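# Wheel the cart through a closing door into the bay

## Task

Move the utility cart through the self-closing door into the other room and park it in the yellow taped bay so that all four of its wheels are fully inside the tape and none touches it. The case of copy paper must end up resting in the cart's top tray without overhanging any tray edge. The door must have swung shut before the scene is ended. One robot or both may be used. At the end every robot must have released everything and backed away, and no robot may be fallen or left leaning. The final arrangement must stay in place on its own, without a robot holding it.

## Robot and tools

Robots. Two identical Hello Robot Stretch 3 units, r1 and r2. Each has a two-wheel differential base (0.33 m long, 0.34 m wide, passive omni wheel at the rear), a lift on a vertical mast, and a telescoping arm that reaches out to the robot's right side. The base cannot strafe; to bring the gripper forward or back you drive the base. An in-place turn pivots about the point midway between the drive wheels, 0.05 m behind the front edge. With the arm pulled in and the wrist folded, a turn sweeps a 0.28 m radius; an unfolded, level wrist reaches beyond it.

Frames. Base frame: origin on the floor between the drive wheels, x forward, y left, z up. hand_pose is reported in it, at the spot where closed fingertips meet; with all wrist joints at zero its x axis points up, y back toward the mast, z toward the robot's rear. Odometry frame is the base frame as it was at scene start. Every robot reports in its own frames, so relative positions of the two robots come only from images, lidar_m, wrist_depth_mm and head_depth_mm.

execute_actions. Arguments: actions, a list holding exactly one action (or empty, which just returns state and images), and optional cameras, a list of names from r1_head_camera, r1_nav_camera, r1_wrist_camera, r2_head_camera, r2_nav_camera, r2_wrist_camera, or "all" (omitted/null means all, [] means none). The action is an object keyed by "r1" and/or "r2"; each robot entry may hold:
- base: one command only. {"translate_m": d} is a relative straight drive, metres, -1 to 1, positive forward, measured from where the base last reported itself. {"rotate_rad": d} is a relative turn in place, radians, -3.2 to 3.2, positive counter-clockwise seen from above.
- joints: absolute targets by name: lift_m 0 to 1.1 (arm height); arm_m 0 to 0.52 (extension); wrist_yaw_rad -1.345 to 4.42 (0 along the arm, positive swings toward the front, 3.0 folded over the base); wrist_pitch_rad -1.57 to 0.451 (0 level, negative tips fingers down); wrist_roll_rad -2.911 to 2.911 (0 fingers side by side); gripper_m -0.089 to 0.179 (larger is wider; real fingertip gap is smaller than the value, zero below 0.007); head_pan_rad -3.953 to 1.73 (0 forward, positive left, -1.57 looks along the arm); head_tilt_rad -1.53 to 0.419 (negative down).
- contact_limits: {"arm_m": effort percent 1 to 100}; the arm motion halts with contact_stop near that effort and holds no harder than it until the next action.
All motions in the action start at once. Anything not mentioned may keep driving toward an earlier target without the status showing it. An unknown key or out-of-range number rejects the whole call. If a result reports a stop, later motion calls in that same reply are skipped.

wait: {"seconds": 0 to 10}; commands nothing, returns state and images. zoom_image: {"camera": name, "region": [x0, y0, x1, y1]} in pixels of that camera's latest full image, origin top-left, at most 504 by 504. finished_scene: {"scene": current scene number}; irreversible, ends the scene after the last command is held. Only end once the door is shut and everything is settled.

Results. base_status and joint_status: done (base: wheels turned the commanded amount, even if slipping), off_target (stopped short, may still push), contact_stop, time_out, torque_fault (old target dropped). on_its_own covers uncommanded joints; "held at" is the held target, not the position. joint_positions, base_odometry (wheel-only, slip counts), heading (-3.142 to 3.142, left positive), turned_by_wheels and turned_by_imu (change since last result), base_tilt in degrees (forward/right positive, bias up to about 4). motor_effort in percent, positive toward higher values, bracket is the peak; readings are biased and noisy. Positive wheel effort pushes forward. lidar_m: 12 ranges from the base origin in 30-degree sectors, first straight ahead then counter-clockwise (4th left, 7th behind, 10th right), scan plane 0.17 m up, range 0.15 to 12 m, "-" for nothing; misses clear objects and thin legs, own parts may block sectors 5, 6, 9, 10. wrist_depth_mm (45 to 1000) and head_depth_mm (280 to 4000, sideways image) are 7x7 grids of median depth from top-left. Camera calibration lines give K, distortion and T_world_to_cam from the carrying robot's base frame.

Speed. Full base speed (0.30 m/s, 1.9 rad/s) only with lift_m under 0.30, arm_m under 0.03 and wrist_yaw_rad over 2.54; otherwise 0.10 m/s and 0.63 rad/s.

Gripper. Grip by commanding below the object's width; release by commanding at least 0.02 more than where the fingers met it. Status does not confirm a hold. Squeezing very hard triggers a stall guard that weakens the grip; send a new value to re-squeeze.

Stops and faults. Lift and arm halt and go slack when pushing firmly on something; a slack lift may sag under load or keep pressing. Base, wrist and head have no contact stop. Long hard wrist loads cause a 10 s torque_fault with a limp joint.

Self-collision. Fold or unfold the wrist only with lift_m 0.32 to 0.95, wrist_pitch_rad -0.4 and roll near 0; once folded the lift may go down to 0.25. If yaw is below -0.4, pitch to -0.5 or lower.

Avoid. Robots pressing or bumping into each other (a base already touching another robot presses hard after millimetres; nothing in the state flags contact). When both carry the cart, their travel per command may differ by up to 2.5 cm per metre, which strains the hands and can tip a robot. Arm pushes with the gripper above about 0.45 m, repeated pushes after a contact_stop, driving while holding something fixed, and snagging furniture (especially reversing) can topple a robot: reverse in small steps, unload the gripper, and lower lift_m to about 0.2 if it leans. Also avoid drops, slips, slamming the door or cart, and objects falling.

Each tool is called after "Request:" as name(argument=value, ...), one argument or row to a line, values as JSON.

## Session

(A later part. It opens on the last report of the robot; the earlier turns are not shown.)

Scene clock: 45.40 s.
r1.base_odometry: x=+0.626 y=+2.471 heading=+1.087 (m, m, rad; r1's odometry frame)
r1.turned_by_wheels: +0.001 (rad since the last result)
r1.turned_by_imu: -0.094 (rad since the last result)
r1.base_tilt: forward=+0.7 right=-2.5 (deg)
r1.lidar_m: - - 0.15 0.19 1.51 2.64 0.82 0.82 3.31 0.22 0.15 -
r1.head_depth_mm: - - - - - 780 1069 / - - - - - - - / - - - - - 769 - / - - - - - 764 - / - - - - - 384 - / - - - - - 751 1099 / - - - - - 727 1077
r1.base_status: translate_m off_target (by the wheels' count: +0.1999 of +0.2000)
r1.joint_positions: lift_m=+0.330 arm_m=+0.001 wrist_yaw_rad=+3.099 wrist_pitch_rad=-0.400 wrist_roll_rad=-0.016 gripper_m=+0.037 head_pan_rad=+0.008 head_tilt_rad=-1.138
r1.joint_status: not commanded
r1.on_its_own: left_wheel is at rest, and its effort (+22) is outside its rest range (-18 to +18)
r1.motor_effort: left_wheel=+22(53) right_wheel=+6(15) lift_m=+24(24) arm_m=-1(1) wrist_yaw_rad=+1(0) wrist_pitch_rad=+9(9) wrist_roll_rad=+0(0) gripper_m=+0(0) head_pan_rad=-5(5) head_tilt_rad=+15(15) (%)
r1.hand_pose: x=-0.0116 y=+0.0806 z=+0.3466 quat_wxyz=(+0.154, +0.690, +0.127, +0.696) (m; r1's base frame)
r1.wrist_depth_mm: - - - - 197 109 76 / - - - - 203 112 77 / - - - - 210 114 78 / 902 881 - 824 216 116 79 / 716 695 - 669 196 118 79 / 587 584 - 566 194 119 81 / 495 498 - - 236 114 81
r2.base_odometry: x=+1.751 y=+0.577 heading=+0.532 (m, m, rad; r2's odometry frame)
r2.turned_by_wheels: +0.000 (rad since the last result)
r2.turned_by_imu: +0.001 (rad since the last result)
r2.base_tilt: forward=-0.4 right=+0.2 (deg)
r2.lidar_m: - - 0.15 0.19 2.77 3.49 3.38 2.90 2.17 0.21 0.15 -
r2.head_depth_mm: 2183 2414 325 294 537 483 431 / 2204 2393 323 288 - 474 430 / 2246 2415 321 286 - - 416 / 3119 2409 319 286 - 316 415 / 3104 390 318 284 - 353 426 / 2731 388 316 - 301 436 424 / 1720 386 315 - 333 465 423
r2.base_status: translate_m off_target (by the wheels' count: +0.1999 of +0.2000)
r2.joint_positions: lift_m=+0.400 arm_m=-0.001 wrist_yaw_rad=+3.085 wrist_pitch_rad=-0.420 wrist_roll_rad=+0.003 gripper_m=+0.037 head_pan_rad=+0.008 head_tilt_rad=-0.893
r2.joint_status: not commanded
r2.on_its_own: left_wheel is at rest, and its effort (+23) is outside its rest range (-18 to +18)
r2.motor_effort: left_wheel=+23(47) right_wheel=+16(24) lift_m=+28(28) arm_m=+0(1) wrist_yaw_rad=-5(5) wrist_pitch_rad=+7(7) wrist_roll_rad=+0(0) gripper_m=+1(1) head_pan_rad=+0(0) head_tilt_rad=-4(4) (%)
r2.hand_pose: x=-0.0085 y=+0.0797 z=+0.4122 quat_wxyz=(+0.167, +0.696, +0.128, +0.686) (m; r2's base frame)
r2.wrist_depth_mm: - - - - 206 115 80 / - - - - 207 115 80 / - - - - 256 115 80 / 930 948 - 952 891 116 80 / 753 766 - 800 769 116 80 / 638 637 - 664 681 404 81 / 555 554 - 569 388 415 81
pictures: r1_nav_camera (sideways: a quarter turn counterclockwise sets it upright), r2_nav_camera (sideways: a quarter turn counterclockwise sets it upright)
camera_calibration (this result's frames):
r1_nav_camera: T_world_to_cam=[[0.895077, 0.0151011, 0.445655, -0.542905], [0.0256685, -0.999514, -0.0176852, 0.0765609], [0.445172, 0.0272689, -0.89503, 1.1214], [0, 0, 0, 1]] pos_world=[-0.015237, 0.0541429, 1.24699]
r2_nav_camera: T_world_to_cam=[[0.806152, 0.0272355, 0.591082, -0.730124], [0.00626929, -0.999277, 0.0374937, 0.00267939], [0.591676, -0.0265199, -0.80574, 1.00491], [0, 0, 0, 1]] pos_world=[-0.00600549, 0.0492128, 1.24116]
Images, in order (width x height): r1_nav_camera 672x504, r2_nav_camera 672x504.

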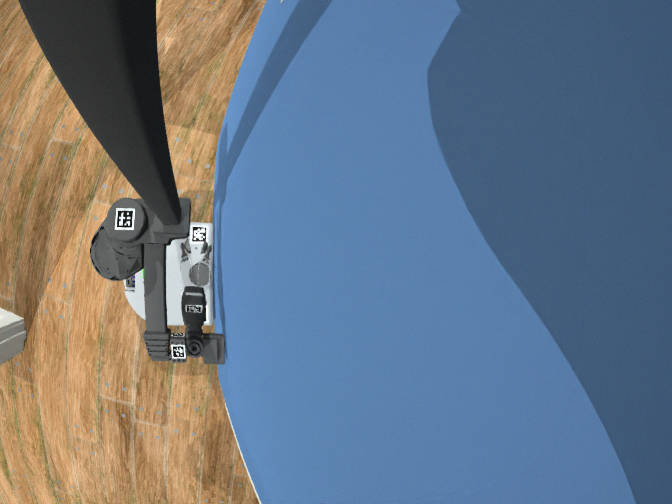

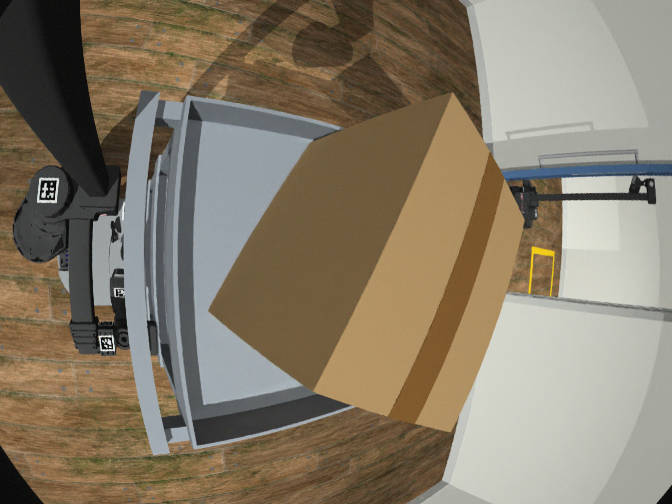

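Request:
execute_actions(
  actions=[
    {"r1":{"base":{"rotate_rad":-0.3}},"r2":{"base":{"rotate_rad":0.03}}},
  ],
  cameras=[],
)

Request:
execute_actions(
  actions=[
    {"r1":{"base":{"translate_m":0.14},"joints":{"head_tilt_rad":-1.14}},"r2":{"base":{"translate_m":1.0},"joints":{"head_tilt_rad":-1.1}}},
  ],
  cameras=["r1_nav_camera","r2_nav_camera"],
)

Scene clock: 49.60 s.
r1.base_odometry: x=+0.626 y=+2.471 heading=+0.788 (m, m, rad; r1's odometry frame)
r1.turned_by_wheels: -0.299 (rad since the last result)
r1.turned_by_imu: -0.289 (rad since the last result)
r1.base_tilt: forward=+0.9 right=-2.4 (deg)
r1.lidar_m: - - 0.15 0.18 1.38 2.80 2.07 0.82 3.51 3.30 0.17 0.15
r1.head_depth_mm: - - - - - 924 1069 / - - - - - 615 1112 / - - - - - 511 - / - - - - - 451 - / - - - - - 401 - / - - - - - 362 1054 / - - - - - 331 1028
r1.base_status: rotate_rad off_target (by the wheels' count: -0.2989 of -0.3000)
r1.joint_positions: lift_m=+0.330 arm_m=+0.001 wrist_yaw_rad=+3.099 wrist_pitch_rad=-0.400 wrist_roll_rad=-0.016 gripper_m=+0.037 head_pan_rad=+0.007 head_tilt_rad=-1.100
r1.joint_status: not commanded
r1.on_its_own: left_wheel is at rest, and its effort (+31) is outside its rest range (-18 to +18)
r1.motor_effort: left_wheel=+31(48) right_wheel=-5(8) lift_m=+24(24) arm_m=-1(1) wrist_yaw_rad=+1(0) wrist_pitch_rad=+9(9) wrist_roll_rad=+0(0) gripper_m=-2(0) head_pan_rad=-5(5) head_tilt_rad=+0(15) (%)
r1.hand_pose: x=-0.0116 y=+0.0806 z=+0.3466 quat_wxyz=(+0.154, +0.690, +0.127, +0.696) (m; r1's base frame)
r1.wrist_depth_mm: - - - 366 193 131 99 / - - - 400 203 135 101 / - - - 450 214 140 104 / 901 887 - 502 226 145 107 / 717 702 - 576 217 150 110 / 584 583 - 536 227 157 113 / 500 502 - - 266 154 116
r2.base_odometry: x=+1.751 y=+0.577 heading=+0.562 (m, m, rad; r2's odometry frame)
r2.turned_by_wheels: +0.030 (rad since the last result)
r2.turned_by_imu: +0.031 (rad since the last result)
r2.base_tilt: forward=-0.3 right=+0.1 (deg)
r2.lidar_m: - - 0.15 2.63 2.79 3.47 3.38 2.82 2.15 0.20 0.15 -
r2.head_depth_mm: 2181 2359 325 292 538 482 431 / 2179 2394 323 287 - 473 430 / 2317 2377 321 286 - - 416 / 3107 392 318 286 - 323 421 / 3150 389 317 287 - 372 425 / 1813 388 316 - 314 452 425 / 1696 384 315 - 354 472 423
r2.base_status: done
r2.joint_positions: lift_m=+0.400 arm_m=-0.001 wrist_yaw_rad=+3.080 wrist_pitch_rad=-0.420 wrist_roll_rad=+0.003 gripper_m=+0.037 head_pan_rad=+0.008 head_tilt_rad=-0.893
r2.joint_status: not commanded
r2.motor_effort: left_wheel=-2(12) right_wheel=+7(29) lift_m=+27(28) arm_m=-1(0) wrist_yaw_rad=+0(6) wrist_pitch_rad=+7(7) wrist_roll_rad=+0(0) gripper_m=+0(1) head_pan_rad=+0(1) head_tilt_rad=-4(4) (%)
r2.hand_pose: x=-0.0074 y=+0.0797 z=+0.4122 quat_wxyz=(+0.169, +0.697, +0.126, +0.686) (m; r2's base frame)
r2.wrist_depth_mm: - - - - 237 126 86 / - - - - 235 126 86 / - - - - 261 125 86 / 918 917 941 938 886 125 86 / 755 769 - 790 747 732 86 / 646 655 - 650 659 675 85 / 551 553 - 565 393 416 86
pictures: none
No camera images: the call's "cameras" was empty. Leave "cameras" out to get every camera's image.

Scene clock: 60.57 s.
r1.base_odometry: x=+0.725 y=+2.570 heading=+0.789 (m, m, rad; r1's odometry frame)
r1.turned_by_wheels: +0.000 (rad since the last result)
r1.turned_by_imu: -0.035 (rad since the last result)
r1.base_tilt: forward=+0.8 right=-2.5 (deg)
r1.lidar_m: - - 0.15 0.20 0.48 0.49 2.52 0.94 3.55 0.22 0.15 -
r1.head_depth_mm: - - - - - 978 1078 / - - - - - 765 1085 / - - - - - 528 - / - - - - - 518 - / - - - - - 508 - / - - - - - 918 1111 / - - - - - 910 1085
r1.base_status: done
r1.joint_positions: lift_m=+0.330 arm_m=+0.001 wrist_yaw_rad=+3.099 wrist_pitch_rad=-0.400 wrist_roll_rad=-0.016 gripper_m=+0.037 head_pan_rad=+0.006 head_tilt_rad=-1.178
r1.joint_status: head_tilt_rad off_target (ended at -1.178, target -1.140)
r1.motor_effort: left_wheel=+13(50) right_wheel=+6(15) lift_m=+24(24) arm_m=-1(1) wrist_yaw_rad=+1(1) wrist_pitch_rad=+9(9) wrist_roll_rad=+0(0) gripper_m=+0(2) head_pan_rad=-4(4) head_tilt_rad=+15(14) (%)
r1.hand_pose: x=-0.0116 y=+0.0806 z=+0.3466 quat_wxyz=(+0.154, +0.690, +0.127, +0.696) (m; r1's base frame)
r1.wrist_depth_mm: - 926 - - 197 109 75 / - 962 - - 204 111 76 / 730 827 - - 210 113 77 / 513 683 - 811 217 115 78 / 458 673 - 668 196 117 79 / 580 579 - 568 192 119 80 / 501 495 - - 235 112 80
r2.base_odometry: x=+2.597 y=+1.110 heading=+0.562 (m, m, rad; r2's odometry frame)
r2.turned_by_wheels: +0.001 (rad since the last result)
r2.turned_by_imu: +0.006 (rad since the last result)
r2.base_tilt: forward=-0.3 right=+0.2 (deg)
r2.lidar_m: - - 0.15 0.18 2.72 3.96 4.39 2.90 2.23 2.17 0.15 -
r2.head_depth_mm: 1312 297 577 536 499 467 1087 / 1268 296 - 541 497 461 358 / 331 295 - - 476 459 357 / 330 292 - - 353 456 353 / 327 291 - - 414 450 351 / 325 291 - 316 471 448 350 / 323 290 - 347 481 448 405
r2.base_status: translate_m off_target (by the wheels' count: +0.9999 of +1.0000)
r2.joint_positions: lift_m=+0.400 arm_m=-0.001 wrist_yaw_rad=+3.082 wrist_pitch_rad=-0.420 wrist_roll_rad=+0.003 gripper_m=+0.037 head_pan_rad=+0.008 head_tilt_rad=-1.087
r2.joint_status: all done
r2.on_its_own: left_wheel is at rest, and its effort (+43) is outside its rest range (-18 to +18)
r2.motor_effort: left_wheel=+43(57) right_wheel=+2(31) lift_m=+28(27) arm_m=+0(0) wrist_yaw_rad=-1(8) wrist_pitch_rad=+7(7) wrist_roll_rad=+0(0) gripper_m=+0(0) head_pan_rad=+0(0) head_tilt_rad=-7(26) (%)
r2.hand_pose: x=-0.0078 y=+0.0797 z=+0.4122 quat_wxyz=(+0.169, +0.696, +0.126, +0.686) (m; r2's base frame)
r2.wrist_depth_mm: - - - - 200 119 85 / - - - - 203 120 86 / - - - - 252 121 86 / 916 935 980 995 909 122 87 / 770 759 - 788 776 745 87 / 647 653 - 649 543 427 88 / 556 567 - 565 391 414 398
pictures: r1_nav_camera (sideways: a quarter turn counterclockwise sets it upright), r2_nav_camera (sideways: a quarter turn counterclockwise sets it upright)
camera_calibration (this result's frames):
r1_nav_camera: T_world_to_cam=[[0.912045, 0.0138395, 0.409858, -0.496382], [0.0234238, -0.999557, -0.0183726, 0.0774686], [0.409422, 0.026357, -0.911964, 1.14362], [0, 0, 0, 1]] pos_world=[-0.0173127, 0.0541617, 1.24781]
r2_nav_camera: T_world_to_cam=[[0.904992, 0.0280572, 0.424502, -0.51373], [0.0135361, -0.999217, 0.0371854, 0.00304592], [0.425213, -0.0279064, -0.904663, 1.13449], [0, 0, 0, 1]] pos_world=[-0.0175209, 0.049117, 1.2443]
Images, in order (width x height): r1_nav_camera 672x504, r2_nav_camera 672x504.

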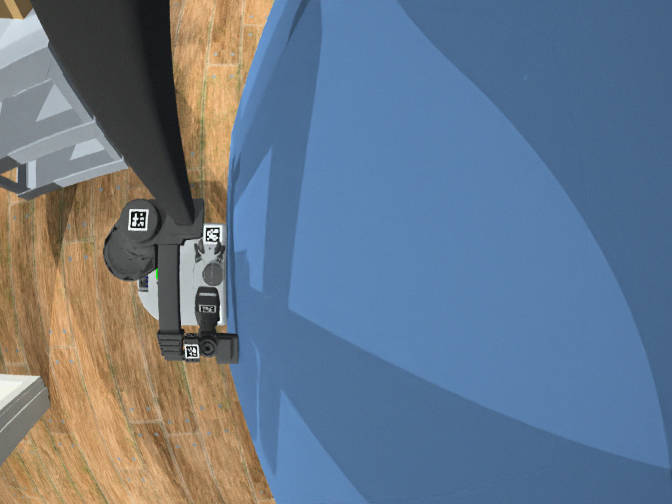

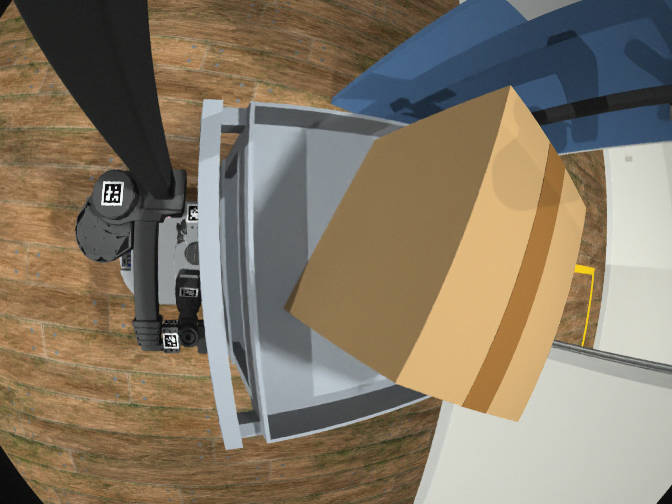

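Request:
execute_actions(
  actions=[
    {"r2":{"base":{"rotate_rad":-0.05}},"r1":{"joints":{"head_tilt_rad":-1.18}}},
  ],
  cameras=[],
)

Request:
execute_actions(
  actions=[
    {"r2":{"base":{"translate_m":0.75}}},
  ],
  cameras=["r1_nav_camera","r2_nav_camera"],
)

Scene clock: 63.73 s.
r1.base_odometry: x=+0.725 y=+2.570 heading=+0.789 (m, m, rad; r1's odometry frame)
r1.turned_by_wheels: +0.000 (rad since the last result)
r1.turned_by_imu: +0.000 (rad since the last result)
r1.base_tilt: forward=+0.8 right=-2.4 (deg)
r1.lidar_m: - - 0.15 0.19 0.47 0.48 2.51 0.94 3.53 0.22 0.15 -
r1.head_depth_mm: - - - - - 1135 1075 / - - - - - - 1096 / - - - - - - - / - - - - - - - / - - - - - - - / - - - - - 1132 - / - - - - - 1133 1096
r1.base_status: not commanded
r1.joint_positions: lift_m=+0.330 arm_m=+0.001 wrist_yaw_rad=+3.099 wrist_pitch_rad=-0.400 wrist_roll_rad=-0.016 gripper_m=+0.037 head_pan_rad=+0.004 head_tilt_rad=-1.193
r1.joint_status: all done
r1.motor_effort: left_wheel=+13(13) right_wheel=+5(6) lift_m=+24(24) arm_m=-1(0) wrist_yaw_rad=+1(1) wrist_pitch_rad=+9(9) wrist_roll_rad=+1(0) gripper_m=-1(1) head_pan_rad=-2(5) head_tilt_rad=+5(14) (%)
r1.hand_pose: x=-0.0116 y=+0.0806 z=+0.3466 quat_wxyz=(+0.154, +0.690, +0.127, +0.696) (m; r1's base frame)
r1.wrist_depth_mm: - 930 - - 197 109 75 / - 947 - - 203 111 76 / 728 832 - - 209 113 77 / 572 783 - 808 216 114 78 / 457 649 - 669 195 116 78 / 592 581 - 570 192 118 79 / 501 498 - - 236 112 80
r2.base_odometry: x=+2.597 y=+1.110 heading=+0.513 (m, m, rad; r2's odometry frame)
r2.turned_by_wheels: -0.049 (rad since the last result)
r2.turned_by_imu: -0.050 (rad since the last result)
r2.base_tilt: forward=-0.5 right=+0.2 (deg)
r2.lidar_m: - - 0.15 0.18 2.68 3.72 4.39 3.04 2.25 2.17 0.15 -
r2.head_depth_mm: 1328 1609 1583 527 500 474 1081 / 333 296 589 542 497 472 366 / 331 294 - - 489 465 363 / 328 292 - - 362 457 357 / 327 291 - 299 426 455 354 / 325 291 - 319 472 448 353 / 323 290 - 345 482 446 643
r2.base_status: rotate_rad off_target (by the wheels' count: -0.0491 of -0.0500)
r2.joint_positions: lift_m=+0.400 arm_m=-0.001 wrist_yaw_rad=+3.082 wrist_pitch_rad=-0.420 wrist_roll_rad=+0.003 gripper_m=+0.037 head_pan_rad=+0.008 head_tilt_rad=-1.087
r2.joint_status: not commanded
r2.on_its_own: left_wheel is at rest, and its effort (+46) is outside its rest range (-18 to +18)
r2.motor_effort: left_wheel=+46(72) right_wheel=-4(5) lift_m=+27(27) arm_m=+0(0) wrist_yaw_rad=-3(1) wrist_pitch_rad=+7(7) wrist_roll_rad=+0(0) gripper_m=+0(0) head_pan_rad=+0(0) head_tilt_rad=-7(7) (%)
r2.hand_pose: x=-0.0078 y=+0.0797 z=+0.4122 quat_wxyz=(+0.169, +0.696, +0.126, +0.686) (m; r2's base frame)
r2.wrist_depth_mm: - - - - 198 124 91 / - - - - 202 127 92 / - - - - 255 128 93 / 900 931 962 956 891 129 94 / 764 764 - 786 750 753 95 / 647 647 - 658 548 436 96 / 561 562 - 562 392 416 406
pictures: none
No camera images: the call's "cameras" was empty. Leave "cameras" out to get every camera's image.

Scene clock: 72.20 s.
r1.base_odometry: x=+0.725 y=+2.570 heading=+0.789 (m, m, rad; r1's odometry frame)
r1.turned_by_wheels: +0.001 (rad since the last result)
r1.turned_by_imu: +0.038 (rad since the last result)
r1.base_tilt: forward=+0.8 right=-2.6 (deg)
r1.lidar_m: - - 0.15 0.24 0.48 0.29 0.25 0.93 3.53 0.20 0.15 -
r1.head_depth_mm: - - - - - 878 1076 / - - - - - 659 1096 / - - - - - 536 - / - - - - - 592 - / - - - - - 659 - / - - - - - 1127 1104 / - - - - - 1135 1088
r1.base_status: not commanded
r1.joint_positions: lift_m=+0.330 arm_m=+0.001 wrist_yaw_rad=+3.114 wrist_pitch_rad=-0.400 wrist_roll_rad=-0.015 gripper_m=+0.037 head_pan_rad=-0.006 head_tilt_rad=-1.179
r1.joint_status: not commanded
r1.on_its_own: left_wheel is at rest, and its effort (+26) is outside its rest range (-18 to +18)
r1.motor_effort: left_wheel=+26(35) right_wheel=-8(19) lift_m=+22(24) arm_m=+0(0) wrist_yaw_rad=-10(18) wrist_pitch_rad=+9(9) wrist_roll_rad=+0(0) gripper_m=+0(2) head_pan_rad=+4(7) head_tilt_rad=+0(10) (%)
r1.hand_pose: x=-0.0150 y=+0.0807 z=+0.3467 quat_wxyz=(+0.149, +0.689, +0.132, +0.697) (m; r1's base frame)
r1.wrist_depth_mm: - - - - 251 127 84 / - - - - 255 128 85 / 808 - - - 262 129 86 / 589 785 - 853 266 130 86 / 452 677 696 678 235 132 87 / 368 581 594 571 226 133 87 / 341 496 - - 264 125 88
r2.base_odometry: x=+3.250 y=+1.479 heading=+0.514 (m, m, rad; r2's odometry frame)
r2.turned_by_wheels: +0.000 (rad since the last result)
r2.turned_by_imu: +0.005 (rad since the last result)
r2.base_tilt: forward=-0.3 right=+0.1 (deg)
r2.lidar_m: - - 0.15 0.18 2.67 3.72 4.79 3.02 2.25 2.19 0.15 -
r2.head_depth_mm: 924 1168 1375 519 494 474 1096 / 928 297 573 547 498 473 367 / 331 294 - 523 489 466 363 / 329 292 - - 360 462 360 / 326 292 - - 411 455 355 / 325 291 - 312 471 449 354 / 322 289 - 336 480 446 441
r2.base_status: translate_m off_target (by the wheels' count: +0.7496 of +0.7500)
r2.joint_positions: lift_m=+0.400 arm_m=-0.001 wrist_yaw_rad=+3.081 wrist_pitch_rad=-0.419 wrist_roll_rad=+0.003 gripper_m=+0.037 head_pan_rad=+0.008 head_tilt_rad=-1.088
r2.joint_status: not commanded
r2.on_its_own: left_wheel is at rest, and its effort (+84) is outside its rest range (-18 to +18); right_wheel is at rest, and its effort (+45) is outside its rest range (-18 to +18)
r2.motor_effort: left_wheel=+84(89) right_wheel=+45(56) lift_m=+28(27) arm_m=+0(0) wrist_yaw_rad=+0(2) wrist_pitch_rad=+7(7) wrist_roll_rad=-1(0) gripper_m=+0(0) head_pan_rad=-1(0) head_tilt_rad=-7(7) (%)
r2.hand_pose: x=-0.0076 y=+0.0798 z=+0.4123 quat_wxyz=(+0.169, +0.697, +0.126, +0.686) (m; r2's base frame)
r2.wrist_depth_mm: - - - - 197 125 92 / - - - - 201 127 93 / - - - - 264 129 94 / 913 923 950 943 785 132 95 / 770 763 - 792 761 725 96 / 646 648 - 656 428 442 97 / 558 560 - 551 392 422 411
pictures: r1_nav_camera (sideways: a quarter turn counterclockwise sets it upright), r2_nav_camera (sideways: a quarter turn counterclockwise sets it upright)
camera_calibration (this result's frames):
r1_nav_camera: T_world_to_cam=[[0.912499, 0.00254958, 0.40907, -0.49536], [0.0110364, -0.99977, -0.0183873, 0.0775632], [0.408929, 0.021293, -0.912318, 1.14408], [0, 0, 0, 1]] pos_world=[-0.0166873, 0.0544475, 1.24782]
r2_nav_camera: T_world_to_cam=[[0.905641, 0.0280627, 0.423115, -0.511928], [0.0135931, -0.999216, 0.0371773, 0.0030561], [0.423827, -0.0279179, -0.905313, 1.13535], [0, 0, 0, 1]] pos_world=[-0.0176091, 0.0491162, 1.24433]
Images, in order (width x height): r1_nav_camera 672x504, r2_nav_camera 672x504.

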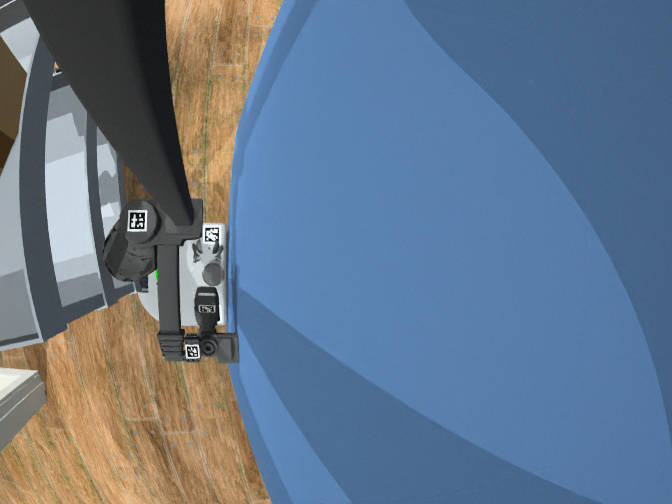

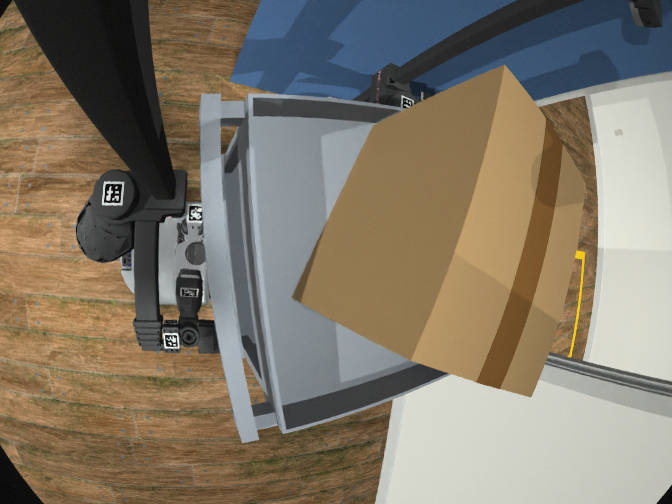

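Caster jammed on r1's rear. Use r1 to shove the cart's front sideways, then return.

Request:
execute_actions(
  actions=[
    {"r2":{"base":{"translate_m":-0.03}},"r1":{"base":{"translate_m":-0.14}}},
  ],
  cameras=[],
)

Request:
execute_actions(
  actions=[
    {"r1":{"base":{"translate_m":0.14}}},
  ],
  cameras=[],
)

Request:
execute_actions(
  actions=[
    {"r2":{"base":{"translate_m":0.35}}},
  ],
  cameras=["r1_nav_camera","r2_nav_camera"],
)

Scene clock: 78.53 s.
r1.base_odometry: x=+0.626 y=+2.471 heading=+0.791 (m, m, rad; r1's odometry frame)
r1.turned_by_wheels: +0.001 (rad since the last result)
r1.turned_by_imu: +0.003 (rad since the last result)
r1.base_tilt: forward=+0.9 right=-2.5 (deg)
r1.lidar_m: - - 0.15 0.18 0.40 0.28 0.26 0.81 3.48 3.30 0.17 0.15
r1.head_depth_mm: - - - - 435 1161 1081 / - - - - 389 1156 1095 / - - - - 351 1132 - / - - - - 315 696 - / - - - - - 504 - / - - - - - 520 1110 / - - - - - 458 1092
r1.base_status: translate_m off_target (by the wheels' count: -0.1398 of -0.1400)
r1.joint_positions: lift_m=+0.330 arm_m=+0.001 wrist_yaw_rad=+3.102 wrist_pitch_rad=-0.400 wrist_roll_rad=-0.015 gripper_m=+0.037 head_pan_rad=-0.006 head_tilt_rad=-1.176
r1.joint_status: not commanded
r1.on_its_own: right_wheel is at rest, and its effort (-49) is outside its rest range (-18 to +18)
r1.motor_effort: left_wheel=+3(22) right_wheel=-49(61) lift_m=+22(22) arm_m=+0(0) wrist_yaw_rad=-1(11) wrist_pitch_rad=+9(9) wrist_roll_rad=+0(0) gripper_m=+0(1) head_pan_rad=+4(4) head_tilt_rad=-1(1) (%)
r1.hand_pose: x=-0.0122 y=+0.0806 z=+0.3467 quat_wxyz=(+0.154, +0.690, +0.128, +0.696) (m; r1's base frame)
r1.wrist_depth_mm: - 586 - 359 193 132 100 / - 653 - 396 204 137 103 / - 653 - 440 215 142 106 / 604 614 - 498 228 147 109 / 485 495 - 560 220 153 112 / 357 566 594 533 230 159 115 / 315 503 - - 269 156 118
r2.base_odometry: x=+3.224 y=+1.464 heading=+0.513 (m, m, rad; r2's odometry frame)
r2.turned_by_wheels: -0.001 (rad since the last result)
r2.turned_by_imu: -0.016 (rad since the last result)
r2.base_tilt: forward=-0.5 right=+0.1 (deg)
r2.lidar_m: - - 0.15 0.46 2.66 3.65 4.77 3.07 2.26 0.20 0.15 -
r2.head_depth_mm: 335 297 - - 487 456 1079 / 333 295 - - 317 454 354 / 331 294 - - 350 453 353 / 329 292 - 303 422 451 352 / 327 291 - 329 478 450 348 / 324 292 - 371 488 448 350 / 321 290 310 454 487 446 1097
r2.base_status: translate_m off_target (by the wheels' count: -0.0302 of -0.0300)
r2.joint_positions: lift_m=+0.400 arm_m=-0.001 wrist_yaw_rad=+3.073 wrist_pitch_rad=-0.419 wrist_roll_rad=+0.003 gripper_m=+0.037 head_pan_rad=+0.008 head_tilt_rad=-1.088
r2.joint_status: not commanded
r2.on_its_own: right_wheel is at rest, and its effort (+39) is outside its rest range (-18 to +18)
r2.motor_effort: left_wheel=+18(67) right_wheel=+39(48) lift_m=+26(27) arm_m=+0(1) wrist_yaw_rad=+10(9) wrist_pitch_rad=+7(7) wrist_roll_rad=+0(0) gripper_m=+0(0) head_pan_rad=+0(0) head_tilt_rad=-6(7) (%)
r2.hand_pose: x=-0.0058 y=+0.0796 z=+0.4124 quat_wxyz=(+0.171, +0.697, +0.123, +0.685) (m; r2's base frame)
r2.wrist_depth_mm: - - - - 438 115 80 / - - - - 209 115 80 / - - - - 228 116 80 / 902 971 952 960 232 117 81 / 764 763 - 790 262 117 81 / 635 643 - 660 639 658 81 / 555 555 - 566 344 376 81
pictures: none
No camera images: the call's "cameras" was empty. Leave "cameras" out to get every camera's image.

Scene clock: 80.90 s.
r1.base_odometry: x=+0.725 y=+2.570 heading=+0.791 (m, m, rad; r1's odometry frame)
r1.turned_by_wheels: +0.000 (rad since the last result)
r1.turned_by_imu: -0.019 (rad since the last result)
r1.base_tilt: forward=+0.8 right=-2.5 (deg)
r1.lidar_m: - - 0.15 0.19 0.62 0.42 0.39 0.93 3.51 0.21 0.15 -
r1.head_depth_mm: - - - - - 1133 1081 / - - - - - 768 1083 / - - - - - - - / - - - - - - - / - - - - - - - / - - - - - 1139 - / - - - - - 1137 1100
r1.base_status: done
r1.joint_positions: lift_m=+0.330 arm_m=+0.001 wrist_yaw_rad=+3.102 wrist_pitch_rad=-0.400 wrist_roll_rad=-0.015 gripper_m=+0.037 head_pan_rad=+0.005 head_tilt_rad=-1.212
r1.joint_status: not commanded
r1.motor_effort: left_wheel=+15(49) right_wheel=+6(38) lift_m=+22(22) arm_m=+0(0) wrist_yaw_rad=-2(3) wrist_pitch_rad=+9(9) wrist_roll_rad=+0(0) gripper_m=-1(0) head_pan_rad=-3(4) head_tilt_rad=+12(13) (%)
r1.hand_pose: x=-0.0123 y=+0.0806 z=+0.3467 quat_wxyz=(+0.153, +0.690, +0.128, +0.696) (m; r1's base frame)
r1.wrist_depth_mm: - - - - 200 110 75 / 634 - - - 206 111 76 / 678 - - - 212 113 77 / 557 804 - 813 219 115 78 / 523 705 - 670 197 117 78 / 589 586 600 569 194 118 79 / 494 499 - - 237 112 80
r2.base_odometry: x=+3.224 y=+1.464 heading=+0.514 (m, m, rad; r2's odometry frame)
r2.turned_by_wheels: +0.001 (rad since the last result)
r2.turned_by_imu: +0.001 (rad since the last result)
r2.base_tilt: forward=-0.6 right=+0.2 (deg)
r2.lidar_m: - - 0.15 0.68 2.66 3.65 4.78 3.04 2.26 0.21 0.15 -
r2.head_depth_mm: 335 297 - - 486 457 1086 / 333 295 - - 315 454 354 / 330 293 - - 349 452 353 / 328 292 - 302 421 451 350 / 326 291 - 331 478 449 348 / 323 291 - 369 488 448 350 / 321 289 307 449 486 446 1092
r2.base_status: not commanded
r2.joint_positions: lift_m=+0.400 arm_m=-0.001 wrist_yaw_rad=+3.078 wrist_pitch_rad=-0.419 wrist_roll_rad=+0.003 gripper_m=+0.037 head_pan_rad=+0.008 head_tilt_rad=-1.088
r2.joint_status: not commanded
r2.motor_effort: left_wheel=+13(18) right_wheel=+12(40) lift_m=+26(26) arm_m=-1(1) wrist_yaw_rad=+2(8) wrist_pitch_rad=+7(7) wrist_roll_rad=-1(0) gripper_m=+0(0) head_pan_rad=+0(1) head_tilt_rad=-6(6) (%)
r2.hand_pose: x=-0.0069 y=+0.0797 z=+0.4124 quat_wxyz=(+0.170, +0.697, +0.125, +0.686) (m; r2's base frame)
r2.wrist_depth_mm: - - - - 617 117 81 / - - - - 211 117 81 / - - - - 231 117 81 / 936 963 943 922 232 117 81 / 760 770 - 778 265 118 81 / 644 650 - 656 647 650 81 / 549 560 - 567 346 374 81
pictures: none
No camera images: the call's "cameras" was empty. Leave "cameras" out to get every camera's image.

Scene clock: 85.37 s.
r1.base_odometry: x=+0.725 y=+2.570 heading=+0.791 (m, m, rad; r1's odometry frame)
r1.turned_by_wheels: +0.000 (rad since the last result)
r1.turned_by_imu: +0.001 (rad since the last result)
r1.base_tilt: forward=+0.8 right=-2.6 (deg)
r1.lidar_m: - - 0.15 0.20 4.30 0.50 0.49 0.54 3.54 0.21 0.15 -
r1.head_depth_mm: - - - - - 1144 1076 / - - - - - 767 1086 / - - - - - - - / - - - - - - - / - - - - - - - / - - - - - 1139 - / - - - - - 1136 1105
r1.base_status: not commanded
r1.joint_positions: lift_m=+0.330 arm_m=+0.001 wrist_yaw_rad=+3.102 wrist_pitch_rad=-0.400 wrist_roll_rad=-0.015 gripper_m=+0.037 head_pan_rad=+0.005 head_tilt_rad=-1.212
r1.joint_status: not commanded
r1.motor_effort: left_wheel=+15(15) right_wheel=+6(6) lift_m=+22(22) arm_m=+0(0) wrist_yaw_rad=-1(2) wrist_pitch_rad=+9(9) wrist_roll_rad=+0(0) gripper_m=-1(1) head_pan_rad=-3(3) head_tilt_rad=+12(12) (%)
r1.hand_pose: x=-0.0123 y=+0.0806 z=+0.3467 quat_wxyz=(+0.153, +0.690, +0.128, +0.696) (m; r1's base frame)
r1.wrist_depth_mm: - - - - 200 110 75 / - - - - 208 111 76 / - - - - 213 113 77 / 887 891 - 820 219 115 78 / 524 700 - 681 197 117 79 / 524 579 598 572 193 119 79 / 487 492 - - 237 112 80
r2.base_odometry: x=+3.528 y=+1.636 heading=+0.514 (m, m, rad; r2's odometry frame)
r2.turned_by_wheels: +0.000 (rad since the last result)
r2.turned_by_imu: -0.274 (rad since the last result)
r2.base_tilt: forward=-0.3 right=+0.2 (deg)
r2.lidar_m: - - 0.15 0.57 0.69 3.00 5.06 4.33 2.49 0.21 0.15 -
r2.head_depth_mm: 334 297 - - 487 458 1087 / 332 295 - - 320 455 354 / 331 293 - - 342 452 353 / 328 292 - 302 411 451 350 / 326 290 - 322 472 450 349 / 323 291 - 356 488 447 350 / 321 290 304 430 485 447 378
r2.base_status: translate_m off_target (by the wheels' count: +0.3498 of +0.3500)
r2.joint_positions: lift_m=+0.400 arm_m=-0.001 wrist_yaw_rad=+3.087 wrist_pitch_rad=-0.419 wrist_roll_rad=+0.003 gripper_m=+0.037 head_pan_rad=+0.008 head_tilt_rad=-1.089
r2.joint_status: not commanded
r2.on_its_own: left_wheel is at rest, and its effort (+36) is outside its rest range (-18 to +18); right_wheel is at rest, and its effort (+38) is outside its rest range (-18 to +18)
r2.motor_effort: left_wheel=+36(62) right_wheel=+38(41) lift_m=+26(26) arm_m=-1(1) wrist_yaw_rad=-8(15) wrist_pitch_rad=+7(7) wrist_roll_rad=+0(0) gripper_m=+0(1) head_pan_rad=+0(0) head_tilt_rad=-6(7) (%)
r2.hand_pose: x=-0.0090 y=+0.0798 z=+0.4124 quat_wxyz=(+0.167, +0.696, +0.128, +0.686) (m; r2's base frame)
r2.wrist_depth_mm: - 606 633 664 684 116 80 / - 655 713 716 209 116 80 / - 714 748 784 227 116 80 / 921 852 - 713 234 117 81 / 747 779 - 691 422 117 81 / 640 650 - 657 647 649 81 / 550 562 - 571 345 371 81
pictures: r1_nav_camera (sideways: a quarter turn counterclockwise sets it upright), r2_nav_camera (sideways: a quarter turn counterclockwise sets it upright)
camera_calibration (this result's frames):
r1_nav_camera: T_world_to_cam=[[0.925566, 0.0124115, 0.378382, -0.45547], [0.0211487, -0.999597, -0.0189438, 0.0782253], [0.377995, 0.0255361, -0.925456, 1.16133], [0, 0, 0, 1]] pos_world=[-0.0190633, 0.0541911, 1.24858]
r2_nav_camera: T_world_to_cam=[[0.906019, 0.0280651, 0.422305, -0.510875], [0.0136255, -0.999216, 0.0371726, 0.00306211], [0.423017, -0.027925, -0.905691, 1.13584], [0, 0, 0, 1]] pos_world=[-0.0176605, 0.0491158, 1.24435]
Images, in order (width x height): r1_nav_camera 672x504, r2_nav_camera 672x504.

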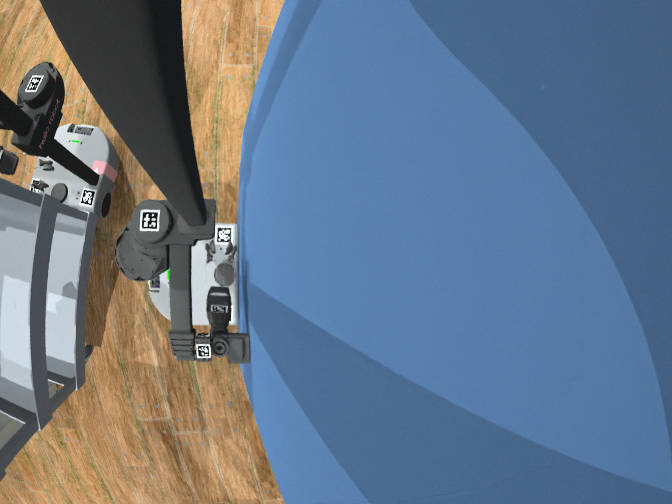

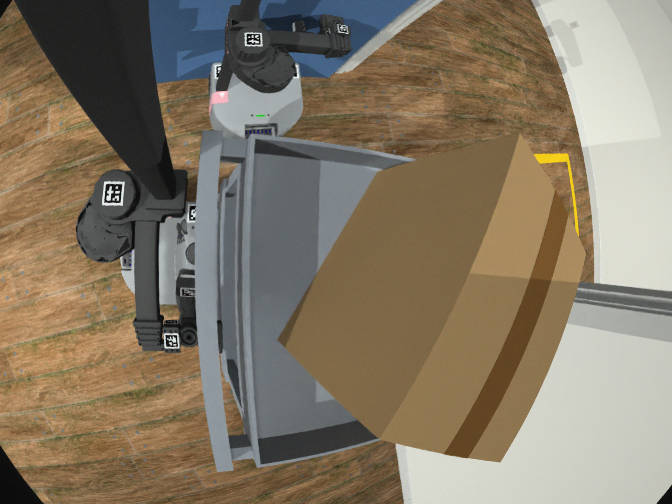

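Request:
execute_actions(
  actions=[
    {"r2":{"base":{"rotate_rad":0.45}}},
  ],
  cameras=["r2_nav_camera"],
)

Request:
execute_actions(
  actions=[
    {"r2":{"base":{"translate_m":0.1}}},
  ],
  cameras=["r1_nav_camera","r2_nav_camera"],
)

Scene clock: 90.33 s.
r1.base_odometry: x=+0.725 y=+2.570 heading=+0.791 (m, m, rad; r1's odometry frame)
r1.turned_by_wheels: +0.000 (rad since the last result)
r1.turned_by_imu: +0.001 (rad since the last result)
r1.base_tilt: forward=+0.7 right=-2.5 (deg)
r1.lidar_m: - - 0.15 0.20 4.31 0.49 0.49 0.54 3.52 0.21 0.15 -
r1.head_depth_mm: - - - - - 1135 1081 / - - - - - 766 1084 / - - - - - - - / - - - - - - - / - - - - - - - / - - - - - 1138 - / - - - - - 1145 1104
r1.base_status: not commanded
r1.joint_positions: lift_m=+0.330 arm_m=+0.001 wrist_yaw_rad=+3.102 wrist_pitch_rad=-0.400 wrist_roll_rad=-0.015 gripper_m=+0.037 head_pan_rad=+0.005 head_tilt_rad=-1.212
r1.joint_status: not commanded
r1.motor_effort: left_wheel=+15(15) right_wheel=+6(7) lift_m=+22(22) arm_m=+0(0) wrist_yaw_rad=-1(2) wrist_pitch_rad=+9(9) wrist_roll_rad=+0(0) gripper_m=+0(1) head_pan_rad=-3(3) head_tilt_rad=+12(12) (%)
r1.hand_pose: x=-0.0123 y=+0.0806 z=+0.3467 quat_wxyz=(+0.153, +0.690, +0.128, +0.696) (m; r1's base frame)
r1.wrist_depth_mm: - - - - 200 110 75 / - - - - 207 111 76 / - - - - 212 113 77 / 850 893 - 811 219 115 78 / 555 691 - 684 197 117 78 / 547 584 598 567 194 118 79 / 494 496 - - 238 112 80
r2.base_odometry: x=+3.528 y=+1.636 heading=+0.963 (m, m, rad; r2's odometry frame)
r2.turned_by_wheels: +0.450 (rad since the last result)
r2.turned_by_imu: +0.278 (rad since the last result)
r2.base_tilt: forward=-0.3 right=+0.2 (deg)
r2.lidar_m: - 0.15 0.21 0.68 2.69 3.71 5.03 3.00 2.24 0.20 0.15 -
r2.head_depth_mm: 334 294 - 290 373 461 662 / 331 295 - 313 402 465 365 / 329 294 300 365 480 465 366 / 329 292 333 449 492 467 - / 325 308 402 526 492 408 - / 325 364 513 530 489 464 1115 / 2042 1784 1586 1378 464 1144 1101
r2.base_status: done
r2.joint_positions: lift_m=+0.400 arm_m=-0.001 wrist_yaw_rad=+3.074 wrist_pitch_rad=-0.419 wrist_roll_rad=+0.003 gripper_m=+0.037 head_pan_rad=+0.008 head_tilt_rad=-1.089
r2.joint_status: not commanded
r2.motor_effort: left_wheel=-4(17) right_wheel=+8(48) lift_m=+26(26) arm_m=+0(1) wrist_yaw_rad=+6(42) wrist_pitch_rad=+7(7) wrist_roll_rad=+0(0) gripper_m=+0(0) head_pan_rad=+0(0) head_tilt_rad=-6(6) (%)
r2.hand_pose: x=-0.0061 y=+0.0797 z=+0.4125 quat_wxyz=(+0.171, +0.697, +0.124, +0.685) (m; r2's base frame)
r2.wrist_depth_mm: - - 661 664 651 643 544 / - - 731 724 700 681 186 / - - 773 769 750 748 180 / 930 941 867 839 688 698 199 / 763 771 - 789 603 577 226 / 655 651 - 655 612 555 659 / 559 555 - 563 557 297 577
pictures: r2_nav_camera (sideways: a quarter turn counterclockwise sets it upright)
camera_calibration (this result's frames):
r2_nav_camera: T_world_to_cam=[[0.90602, 0.0280667, 0.422304, -0.510873], [0.0136273, -0.999216, 0.0371726, 0.00306211], [0.423016, -0.0279243, -0.905692, 1.13584], [0, 0, 0, 1]] pos_world=[-0.0176607, 0.0491158, 1.24435]
Images, in order (width x height): r2_nav_camera 672x504.

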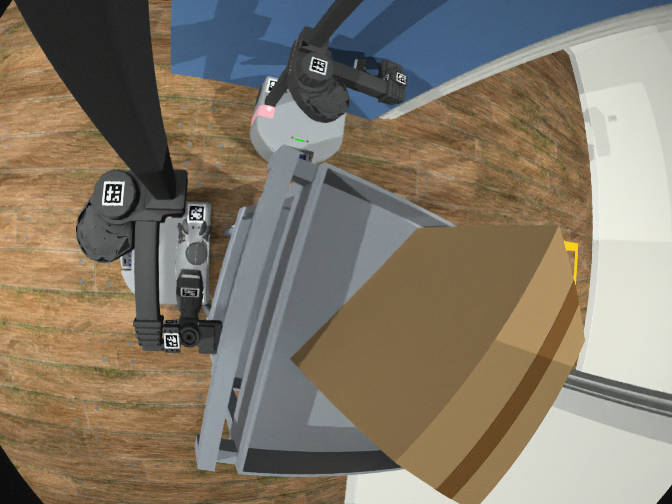

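Scene clock: 92.27 s.
r1.base_odometry: x=+0.725 y=+2.570 heading=+0.791 (m, m, rad; r1's odometry frame)
r1.turned_by_wheels: +0.000 (rad since the last result)
r1.turned_by_imu: +0.000 (rad since the last result)
r1.base_tilt: forward=+0.7 right=-2.5 (deg)
r1.lidar_m: - - 0.15 0.20 4.31 0.55 0.49 0.54 3.53 0.21 0.15 -
r1.head_depth_mm: - - - - - 1140 1088 / - - - - - 768 1082 / - - - - - - - / - - - - - - - / - - - - - - - / - - - - - 1135 - / - - - - - 1147 1100
r1.base_status: not commanded
r1.joint_positions: lift_m=+0.330 arm_m=+0.001 wrist_yaw_rad=+3.102 wrist_pitch_rad=-0.400 wrist_roll_rad=-0.015 gripper_m=+0.037 head_pan_rad=+0.005 head_tilt_rad=-1.212
r1.joint_status: not commanded
r1.motor_effort: left_wheel=+15(15) right_wheel=+6(6) lift_m=+22(22) arm_m=+0(0) wrist_yaw_rad=-1(2) wrist_pitch_rad=+9(9) wrist_roll_rad=+1(0) gripper_m=-1(1) head_pan_rad=-3(4) head_tilt_rad=+12(13) (%)
r1.hand_pose: x=-0.0123 y=+0.0806 z=+0.3467 quat_wxyz=(+0.153, +0.690, +0.128, +0.696) (m; r1's base frame)
r1.wrist_depth_mm: - - - - 201 110 75 / - - - - 206 111 76 / - - - - 212 113 77 / 897 893 - 825 219 115 78 / 547 699 - 688 198 116 78 / 526 590 597 564 194 118 79 / 490 501 - - 237 112 80
r2.base_odometry: x=+3.585 y=+1.718 heading=+0.963 (m, m, rad; r2's odometry frame)
r2.turned_by_wheels: -0.001 (rad since the last result)
r2.turned_by_imu: -0.160 (rad since the last result)
r2.base_tilt: forward=-0.5 right=+0.2 (deg)
r2.lidar_m: - - 0.15 0.55 0.69 3.26 5.12 3.60 2.36 0.19 0.15 -
r2.head_depth_mm: 334 293 - - 479 457 665 / 332 294 - 292 358 460 358 / 330 293 - 315 435 460 360 / 327 292 293 360 482 462 361 / 325 293 315 440 491 461 362 / 323 293 363 521 488 465 364 / 322 310 497 512 480 461 1067
r2.base_status: done
r2.joint_positions: lift_m=+0.400 arm_m=-0.001 wrist_yaw_rad=+3.059 wrist_pitch_rad=-0.419 wrist_roll_rad=+0.003 gripper_m=+0.037 head_pan_rad=+0.008 head_tilt_rad=-1.090
r2.joint_status: not commanded
r2.on_its_own: right_wheel is at rest, and its effort (+27) is outside its rest range (-18 to +18); wrist_yaw_rad is at rest, and its effort (+24) is outside its rest range (-12 to +12)
r2.motor_effort: left_wheel=-1(29) right_wheel=+27(50) lift_m=+27(27) arm_m=+0(1) wrist_yaw_rad=+24(32) wrist_pitch_rad=+6(7) wrist_roll_rad=+0(0) gripper_m=+0(1) head_pan_rad=+0(0) head_tilt_rad=-5(6) (%)
r2.hand_pose: x=-0.0027 y=+0.0795 z=+0.4125 quat_wxyz=(+0.176, +0.698, +0.118, +0.684) (m; r2's base frame)
r2.wrist_depth_mm: - 612 631 662 649 185 117 / - - 686 700 724 181 116 / - - 746 775 799 178 114 / 929 911 798 718 695 214 113 / 757 773 - 658 607 242 112 / 635 654 - 656 437 640 652 / 568 567 - 571 438 572 582
pictures: r1_nav_camera (sideways: a quarter turn counterclockwise sets it upright), r2_nav_camera (sideways: a quarter turn counterclockwise sets it upright)
camera_calibration (this result's frames):
r1_nav_camera: T_world_to_cam=[[0.925566, 0.0124115, 0.378382, -0.45547], [0.0211487, -0.999597, -0.0189438, 0.0782254], [0.377994, 0.0255361, -0.925456, 1.16133], [0, 0, 0, 1]] pos_world=[-0.0190633, 0.0541911, 1.24858]
r2_nav_camera: T_world_to_cam=[[0.906447, 0.0280702, 0.421386, -0.50968], [0.0136648, -0.999216, 0.0371672, 0.00306895], [0.422099, -0.0279319, -0.90612, 1.1364], [0, 0, 0, 1]] pos_world=[-0.0177189, 0.0491153, 1.24438]
Images, in order (width x height): r1_nav_camera 672x504, r2_nav_camera 672x504.

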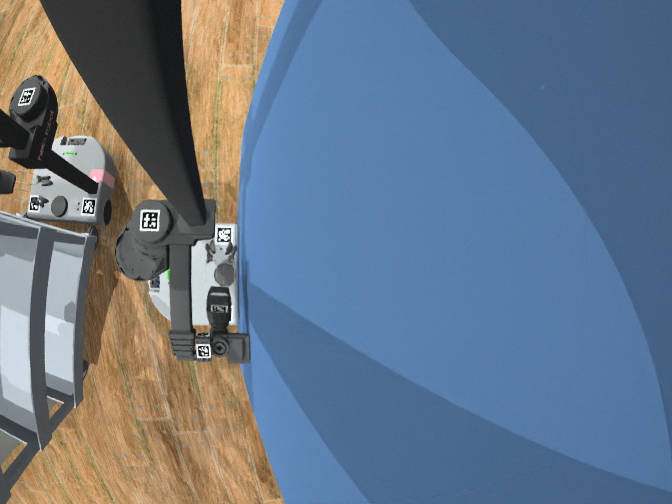

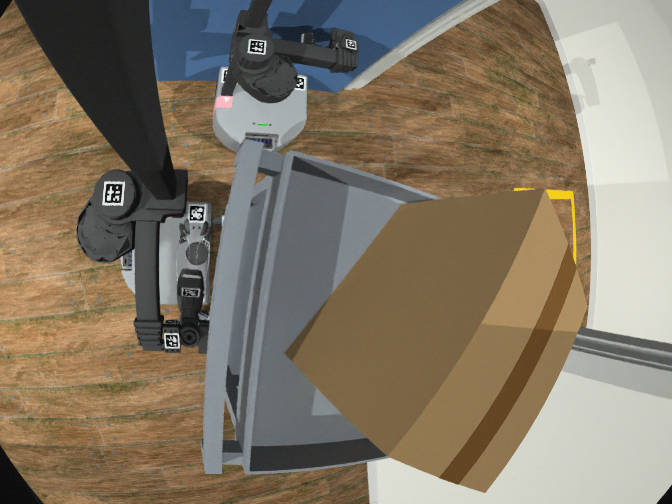

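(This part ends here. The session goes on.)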